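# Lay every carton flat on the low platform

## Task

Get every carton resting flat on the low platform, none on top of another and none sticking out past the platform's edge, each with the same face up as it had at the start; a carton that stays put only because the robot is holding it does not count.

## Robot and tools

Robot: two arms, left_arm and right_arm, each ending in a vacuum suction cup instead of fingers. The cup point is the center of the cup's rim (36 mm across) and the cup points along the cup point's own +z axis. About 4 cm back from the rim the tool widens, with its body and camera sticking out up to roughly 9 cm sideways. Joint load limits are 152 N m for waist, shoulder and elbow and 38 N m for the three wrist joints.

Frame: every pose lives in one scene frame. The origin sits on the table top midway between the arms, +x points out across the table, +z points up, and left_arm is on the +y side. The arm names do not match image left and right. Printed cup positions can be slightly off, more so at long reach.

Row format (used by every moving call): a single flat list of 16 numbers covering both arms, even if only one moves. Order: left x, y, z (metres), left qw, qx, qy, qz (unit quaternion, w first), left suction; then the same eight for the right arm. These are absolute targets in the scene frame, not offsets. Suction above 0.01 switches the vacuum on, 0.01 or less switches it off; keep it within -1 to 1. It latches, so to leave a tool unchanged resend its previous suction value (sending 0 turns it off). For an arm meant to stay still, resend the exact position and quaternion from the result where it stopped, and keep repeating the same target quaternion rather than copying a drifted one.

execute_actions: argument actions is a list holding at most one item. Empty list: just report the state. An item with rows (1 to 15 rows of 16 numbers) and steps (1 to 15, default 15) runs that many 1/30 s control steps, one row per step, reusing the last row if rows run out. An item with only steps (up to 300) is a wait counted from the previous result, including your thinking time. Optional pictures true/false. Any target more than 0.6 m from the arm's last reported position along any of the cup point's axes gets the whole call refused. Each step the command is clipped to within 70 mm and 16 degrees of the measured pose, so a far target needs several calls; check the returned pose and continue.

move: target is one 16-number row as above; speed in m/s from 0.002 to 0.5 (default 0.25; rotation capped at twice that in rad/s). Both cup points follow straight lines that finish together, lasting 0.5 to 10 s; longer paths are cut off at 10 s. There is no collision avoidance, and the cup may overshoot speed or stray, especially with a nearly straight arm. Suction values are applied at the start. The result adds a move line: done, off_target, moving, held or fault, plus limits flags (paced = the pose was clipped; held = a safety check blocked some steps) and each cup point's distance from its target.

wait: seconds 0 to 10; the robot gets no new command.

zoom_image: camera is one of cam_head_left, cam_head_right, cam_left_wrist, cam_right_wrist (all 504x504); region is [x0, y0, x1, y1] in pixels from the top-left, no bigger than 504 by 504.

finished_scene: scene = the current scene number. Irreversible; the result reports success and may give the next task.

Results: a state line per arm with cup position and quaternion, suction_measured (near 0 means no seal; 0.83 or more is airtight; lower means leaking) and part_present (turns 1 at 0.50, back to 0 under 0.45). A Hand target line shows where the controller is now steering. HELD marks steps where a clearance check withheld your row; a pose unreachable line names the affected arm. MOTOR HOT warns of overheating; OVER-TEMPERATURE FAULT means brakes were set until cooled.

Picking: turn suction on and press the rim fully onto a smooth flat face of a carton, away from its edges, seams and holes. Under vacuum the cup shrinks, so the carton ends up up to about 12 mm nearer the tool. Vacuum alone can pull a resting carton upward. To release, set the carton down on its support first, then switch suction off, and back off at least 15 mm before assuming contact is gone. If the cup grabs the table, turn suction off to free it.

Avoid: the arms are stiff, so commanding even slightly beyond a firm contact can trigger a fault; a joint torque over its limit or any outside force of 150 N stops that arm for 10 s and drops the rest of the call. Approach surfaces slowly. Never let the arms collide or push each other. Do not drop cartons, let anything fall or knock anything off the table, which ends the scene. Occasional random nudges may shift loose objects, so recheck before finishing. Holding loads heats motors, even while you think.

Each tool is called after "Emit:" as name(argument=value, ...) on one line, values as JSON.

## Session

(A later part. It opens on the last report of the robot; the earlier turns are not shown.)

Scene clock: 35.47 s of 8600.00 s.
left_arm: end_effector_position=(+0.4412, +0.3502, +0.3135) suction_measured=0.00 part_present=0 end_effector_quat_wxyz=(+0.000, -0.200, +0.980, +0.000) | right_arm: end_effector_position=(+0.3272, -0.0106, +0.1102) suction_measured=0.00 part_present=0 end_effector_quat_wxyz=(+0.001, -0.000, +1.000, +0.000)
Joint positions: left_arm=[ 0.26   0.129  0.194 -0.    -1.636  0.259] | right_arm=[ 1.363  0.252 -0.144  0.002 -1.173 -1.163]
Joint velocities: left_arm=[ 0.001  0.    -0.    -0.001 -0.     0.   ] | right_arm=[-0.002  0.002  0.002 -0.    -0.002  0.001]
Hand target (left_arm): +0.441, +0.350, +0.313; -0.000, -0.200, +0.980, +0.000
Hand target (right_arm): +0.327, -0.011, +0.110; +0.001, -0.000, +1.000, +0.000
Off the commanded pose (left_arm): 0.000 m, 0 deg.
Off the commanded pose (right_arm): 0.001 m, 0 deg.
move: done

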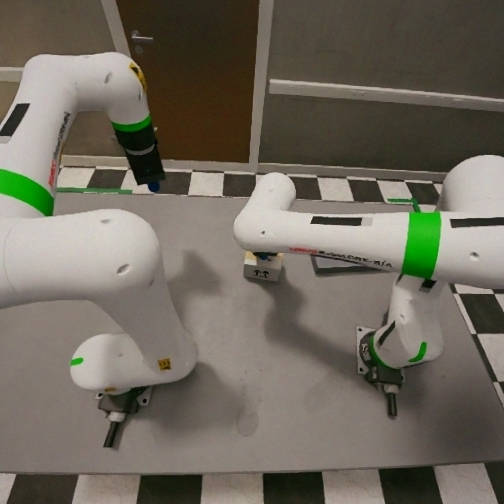

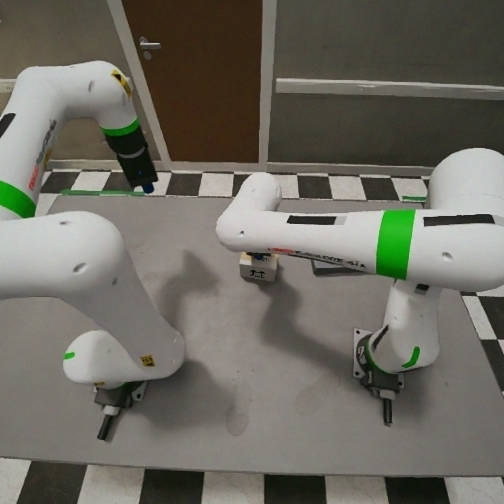

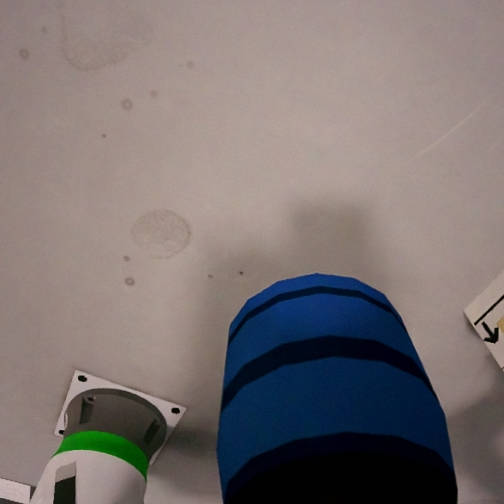

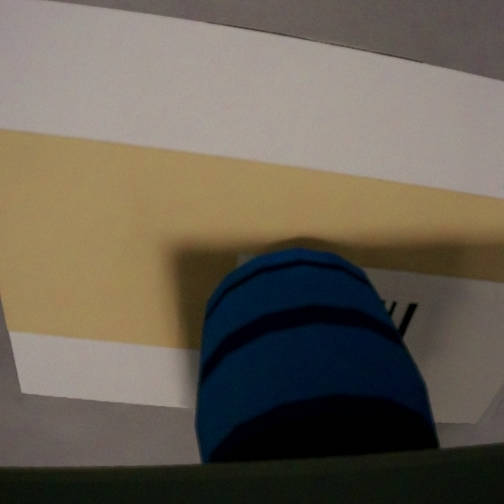

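Emit:
move(target=[0.4412,0.3502,0.3135,0,-0.2,0.98,0,0,0.33,-0.01,0.089,0,0,1,0,1], speed=0.03)

Emit:
move(target=[0.4412,0.3502,0.3135,0,-0.2,0.98,0,0,0.34,-0.03,0.165,0,0.2,0.98,0,1], speed=0.25)

Emit:
move(target=[0.4412,0.3502,0.3135,0,-0.2,0.98,0,0,0.445,-0.285,0.155,0,0.602,0.799,0,1], speed=0.3)

Emit:
move(target=[0.4412,0.3502,0.3135,0,-0.2,0.98,0,0,0.445,-0.285,0.136,0,0.602,0.799,0,1], speed=0.03)

Emit:
execute_actions(actions=[{"rows":[[0.4412,0.3502,0.3135,0,-0.2,0.98,0,0,0.445,-0.285,0.136,0,0.602,0.799,0,0]],"steps":6}], pictures=false)

Emit:
move(target=[0.4412,0.3502,0.3135,0,-0.2,0.98,0,0,0.445,-0.33,0.4,0,0.602,0.799,0,0], speed=0.3)

Scene clock: 38.97 s of 8600.00 s.
left_arm: end_effector_position=(+0.4412, +0.3502, +0.3135) suction_measured=0.00 part_present=0 end_effector_quat_wxyz=(+0.000, -0.200, +0.980, +0.000) | right_arm: end_effector_position=(+0.3300, -0.0099, +0.0891) suction_measured=0.90 part_present=1 end_effector_quat_wxyz=(-0.000, -0.000, +1.000, +0.000)
Joint positions: left_arm=[ 0.26   0.129  0.194 -0.    -1.636  0.259] | right_arm=[ 1.358  0.28  -0.162 -0.    -1.129 -1.157]
Joint velocities: left_arm=[-0. -0. -0. -0. -0.  0.] | right_arm=[ 0.     0.002 -0.001 -0.     0.003  0.001]
Hand target (left_arm): +0.441, +0.350, +0.313; -0.000, -0.200, +0.980, +0.000
Hand target (right_arm): +0.330, -0.010, +0.089; -0.000, -0.000, +1.000, +0.000
Off the commanded pose (left_arm): 0.000 m, 0 deg.
Off the commanded pose (right_arm): 0.000 m, 0 deg.
move: done

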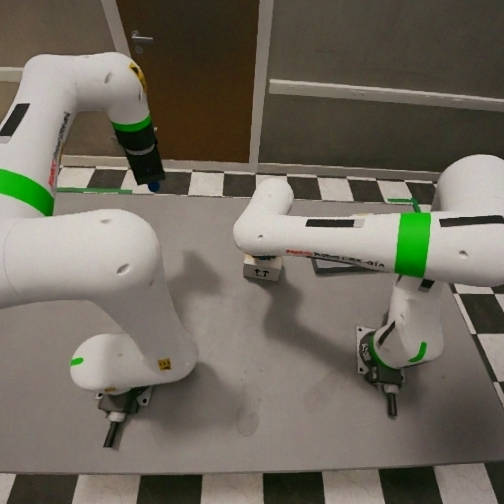

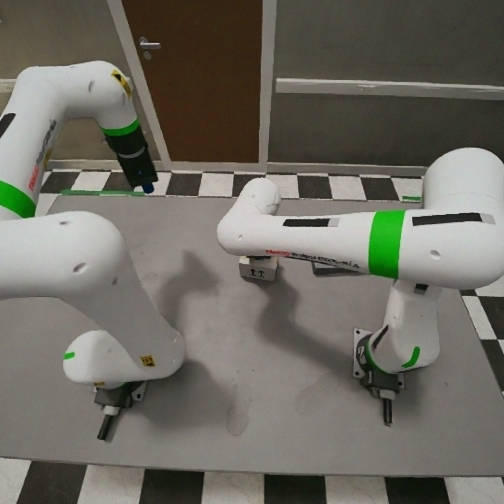

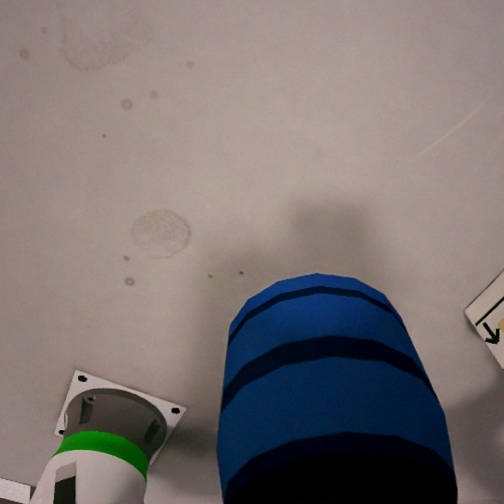

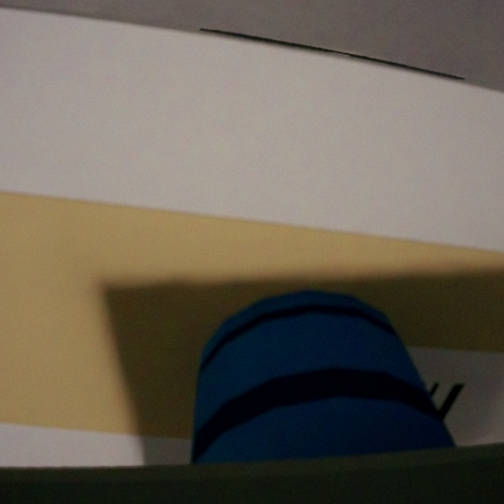

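Scene clock: 40.20 s of 8600.00 s.
left_arm: end_effector_position=(+0.4412, +0.3502, +0.3135) suction_measured=0.00 part_present=0 end_effector_quat_wxyz=(+0.000, -0.200, +0.980, -0.000) | right_arm: end_effector_position=(+0.3400, -0.0301, +0.1649) suction_measured=0.90 part_present=1 end_effector_quat_wxyz=(+0.000, +0.200, +0.980, -0.000)
Joint positions: left_arm=[ 0.26   0.129  0.194  0.    -1.636  0.259] | right_arm=[ 1.323  0.192 -0.082  0.    -1.296 -1.524]
Joint velocities: left_arm=[-0.001 -0.     0.    -0.     0.    -0.   ] | right_arm=[-0.001 -0.001  0.001  0.    -0.002 -0.004]
Hand target (left_arm): +0.441, +0.350, +0.313; -0.000, -0.200, +0.980, +0.000
Hand target (right_arm): +0.340, -0.030, +0.165; +0.000, +0.200, +0.980, -0.000
Off the commanded pose (left_arm): 0.000 m, 0 deg.
Off the commanded pose (right_arm): 0.000 m, 0 deg.
move: done

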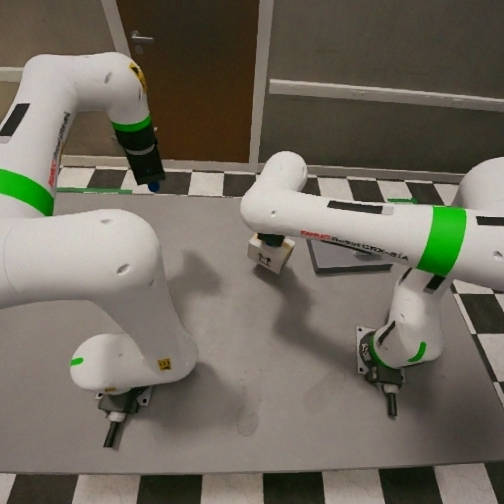

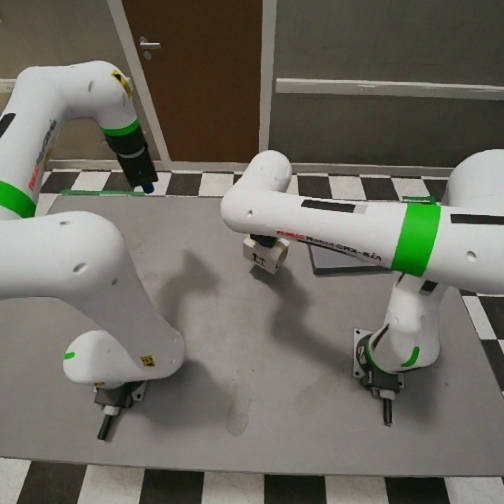

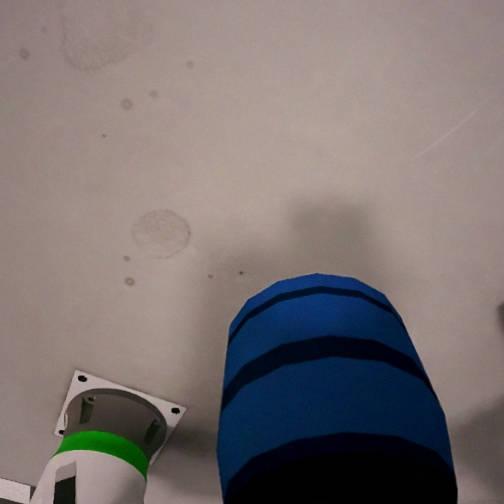

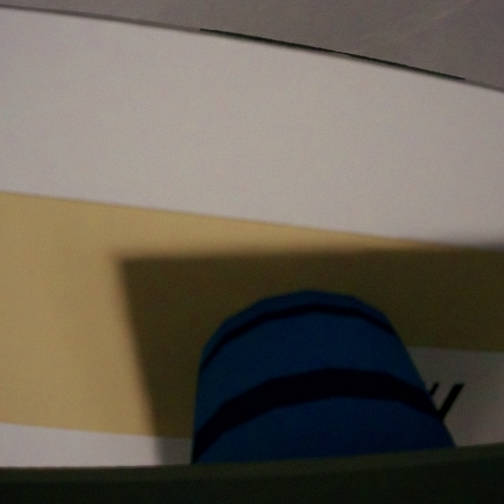

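Scene clock: 42.17 s of 8600.00 s.
left_arm: end_effector_position=(+0.4412, +0.3502, +0.3135) suction_measured=0.00 part_present=0 end_effector_quat_wxyz=(+0.000, -0.200, +0.980, -0.000) | right_arm: end_effector_position=(+0.4449, -0.2845, +0.1549) suction_measured=0.90 part_present=1 end_effector_quat_wxyz=(-0.000, +0.602, +0.799, -0.000)
Joint positions: left_arm=[ 0.26   0.129  0.194  0.    -1.636  0.259] | right_arm=[ 0.786  0.069 -0.246 -0.    -1.257 -1.876]
Joint velocities: left_arm=[ 0.  0.  0.  0. -0. -0.] | right_arm=[-0.001  0.001 -0.001  0.     0.002 -0.001]
Hand target (left_arm): +0.441, +0.350, +0.313; -0.000, -0.200, +0.980, +0.000
Hand target (right_arm): +0.445, -0.285, +0.155; -0.000, +0.602, +0.799, -0.001
Off the commanded pose (left_arm): 0.000 m, 0 deg.
Off the commanded pose (right_arm): 0.001 m, 0 deg.
move: done

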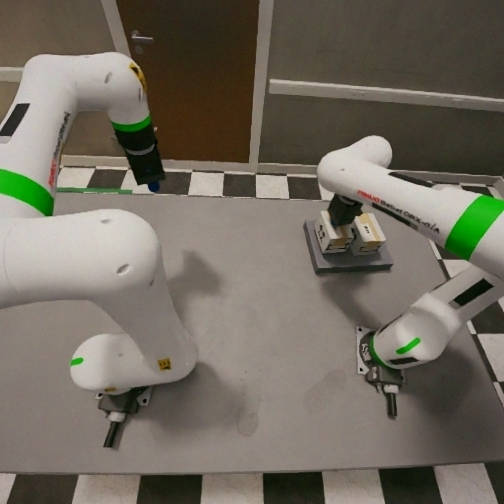

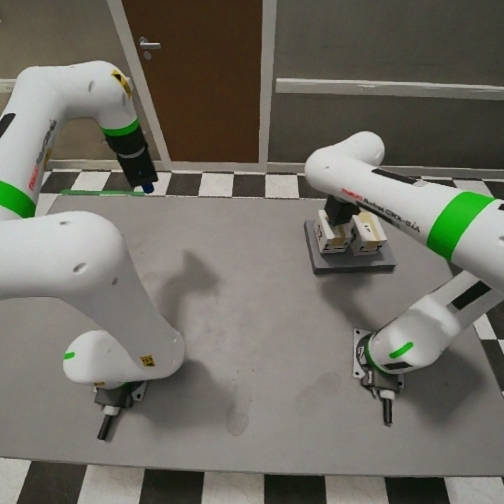

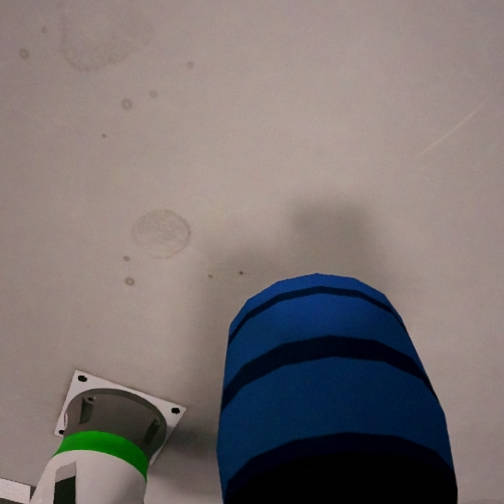

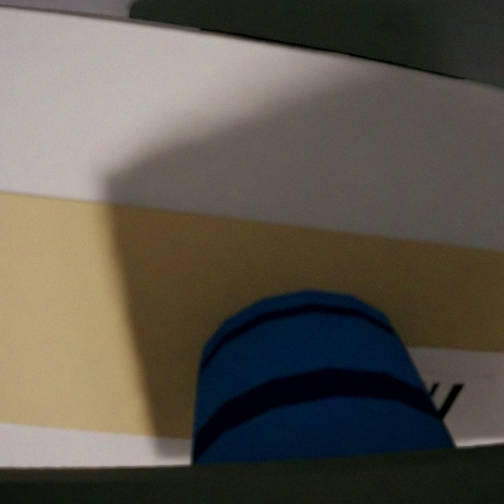

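Scene clock: 43.07 s of 8600.00 s.
left_arm: end_effector_position=(+0.4412, +0.3502, +0.3135) suction_measured=0.00 part_present=0 end_effector_quat_wxyz=(+0.000, -0.200, +0.980, +0.000) | right_arm: end_effector_position=(+0.4450, -0.2850, +0.1361) suction_measured=0.90 part_present=1 end_effector_quat_wxyz=(-0.000, +0.602, +0.799, +0.000)
Joint positions: left_arm=[ 0.26   0.129  0.194 -0.    -1.636  0.259] | right_arm=[ 0.785  0.083 -0.277 -0.    -1.211 -1.875]
Joint velocities: left_arm=[ 0.001  0.    -0.    -0.     0.    -0.   ] | right_arm=[-0.     0.002 -0.002 -0.001  0.004 -0.002]
Hand target (left_arm): +0.441, +0.350, +0.313; -0.000, -0.200, +0.980, +0.000
Hand target (right_arm): +0.445, -0.285, +0.136; -0.000, +0.602, +0.799, +0.000
Off the commanded pose (left_arm): 0.000 m, 0 deg.
Off the commanded pose (right_arm): 0.000 m, 0 deg.
move: done

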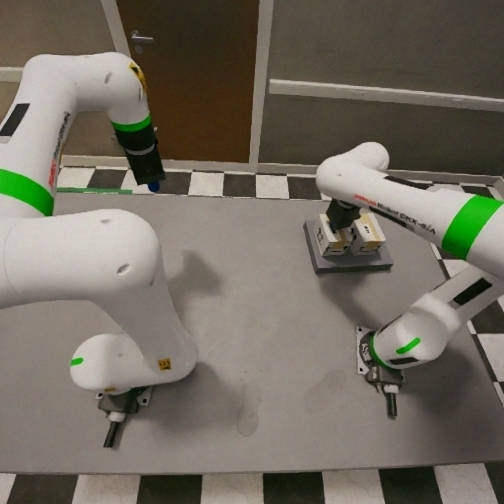

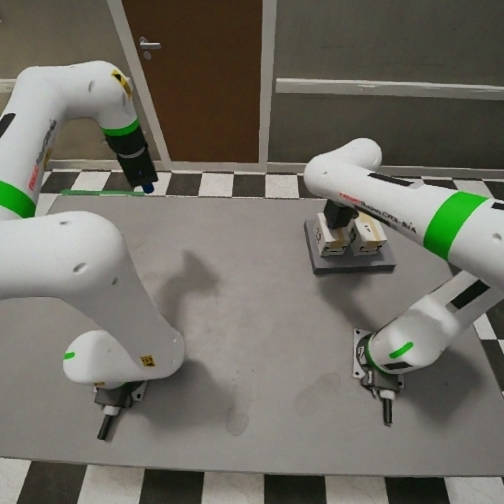

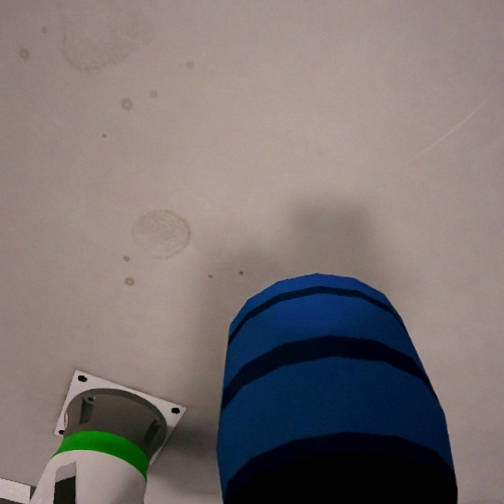

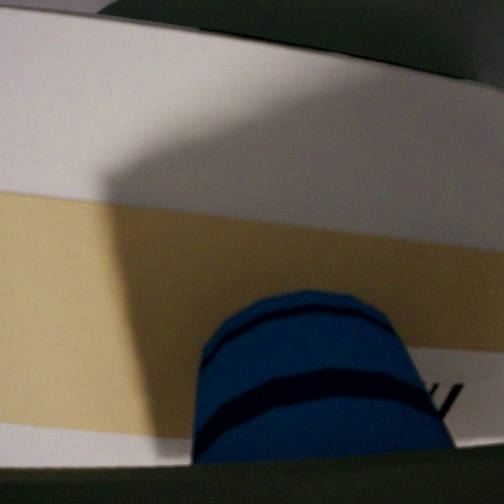

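Scene clock: 43.27 s of 8600.00 s.
left_arm: end_effector_position=(+0.4412, +0.3502, +0.3135) suction_measured=0.00 part_present=0 end_effector_quat_wxyz=(+0.000, -0.200, +0.980, +0.000) | right_arm: end_effector_position=(+0.4451, -0.2850, +0.1360) suction_measured=0.00 part_present=0 end_effector_quat_wxyz=(+0.000, +0.602, +0.799, -0.000)
Joint positions: left_arm=[ 0.26   0.129  0.194 -0.    -1.636  0.259] | right_arm=[ 0.785  0.083 -0.277  0.    -1.211 -1.875]
Joint velocities: left_arm=[-0.    -0.    -0.001 -0.001  0.     0.001] | right_arm=[ 0.001  0.    -0.001  0.    -0.001  0.   ]
Hand target (left_arm): +0.441, +0.350, +0.313; -0.000, -0.200, +0.980, +0.000
Hand target (right_arm): +0.445, -0.285, +0.136; -0.000, +0.602, +0.799, -0.000
Off the commanded pose (left_arm): 0.000 m, 0 deg.
Off the commanded pose (right_arm): 0.000 m, 0 deg.
Steps of this call (steps 1 to 6: all 6 steps of this action). Readings (end_effector_position | what the end effector reports):
1: left_arm (+0.4412, +0.3502, +0.3135) | right_arm (+0.4450, -0.2850, +0.1361) | left_arm suction_measured=0.00 part_present=0 | right_arm suction_measured=0.54 part_present=1
2: left_arm (+0.4412, +0.3502, +0.3135) | right_arm (+0.4451, -0.2850, +0.1361) | left_arm suction_measured=0.00 part_present=0 | right_arm suction_measured=0.08 part_present=0
4: left_arm (+0.4412, +0.3502, +0.3135) | right_arm (+0.4451, -0.2850, +0.1361) | left_arm suction_measured=0.00 part_present=0 | right_arm suction_measured=0.00 part_present=0
6: the state above

Scene clock: 44.93 s of 8600.00 s.
left_arm: end_effector_position=(+0.4412, +0.3502, +0.3135) suction_measured=0.00 part_present=0 end_effector_quat_wxyz=(+0.000, -0.200, +0.980, +0.000) | right_arm: end_effector_position=(+0.4445, -0.3302, +0.3999) suction_measured=0.00 part_present=0 end_effector_quat_wxyz=(-0.000, +0.602, +0.798, -0.000)
Joint positions: left_arm=[ 0.26   0.129  0.194 -0.    -1.636  0.259] | right_arm=[ 0.695  0.022  0.283  0.    -1.832 -1.787]
Joint velocities: left_arm=[-0. -0.  0. -0.  0. -0.] | right_arm=[-0.     0.002  0.005 -0.001 -0.004  0.001]
Hand target (left_arm): +0.441, +0.350, +0.313; -0.000, -0.200, +0.980, +0.000
Hand target (right_arm): +0.445, -0.330, +0.400; -0.000, +0.602, +0.798, -0.000
Off the commanded pose (left_arm): 0.000 m, 0 deg.
Off the commanded pose (right_arm): 0.001 m, 0 deg.
move: done

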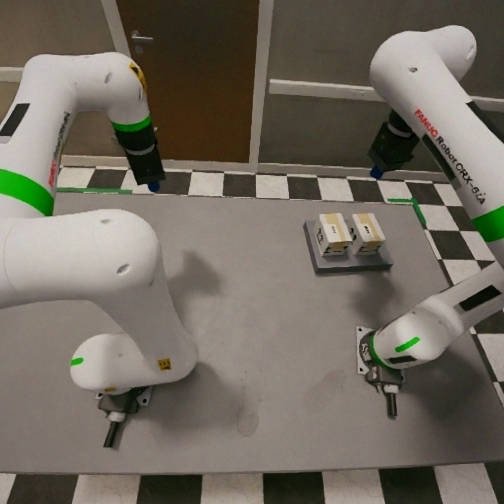

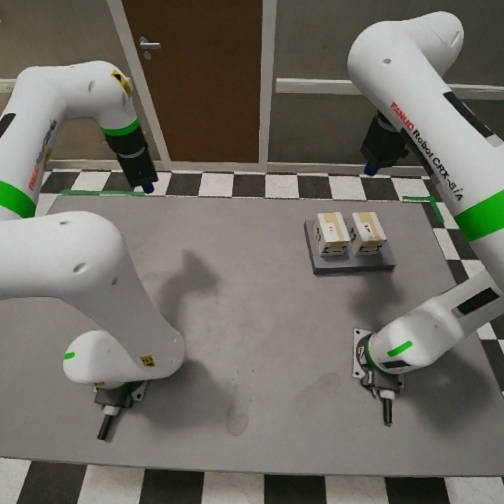

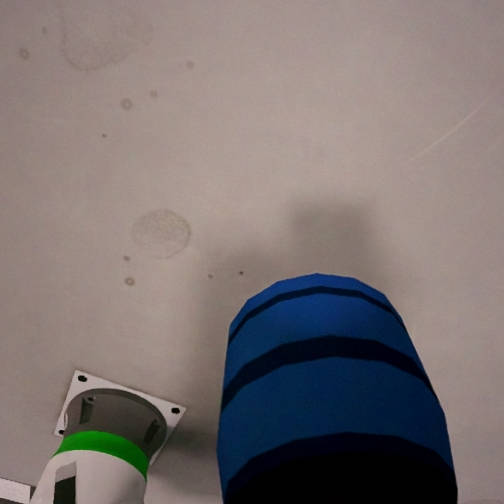

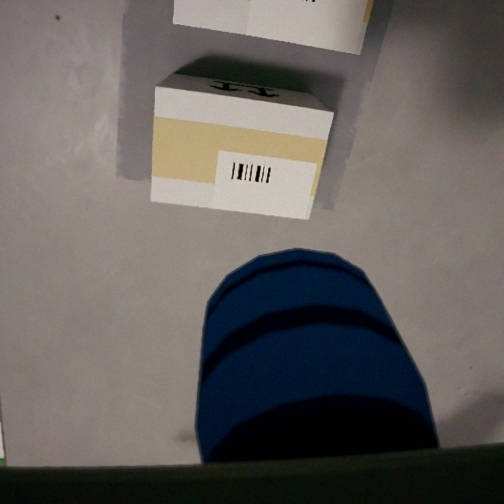

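Emit:
finished_scene(scene=1)

The scene is finished: the task was done.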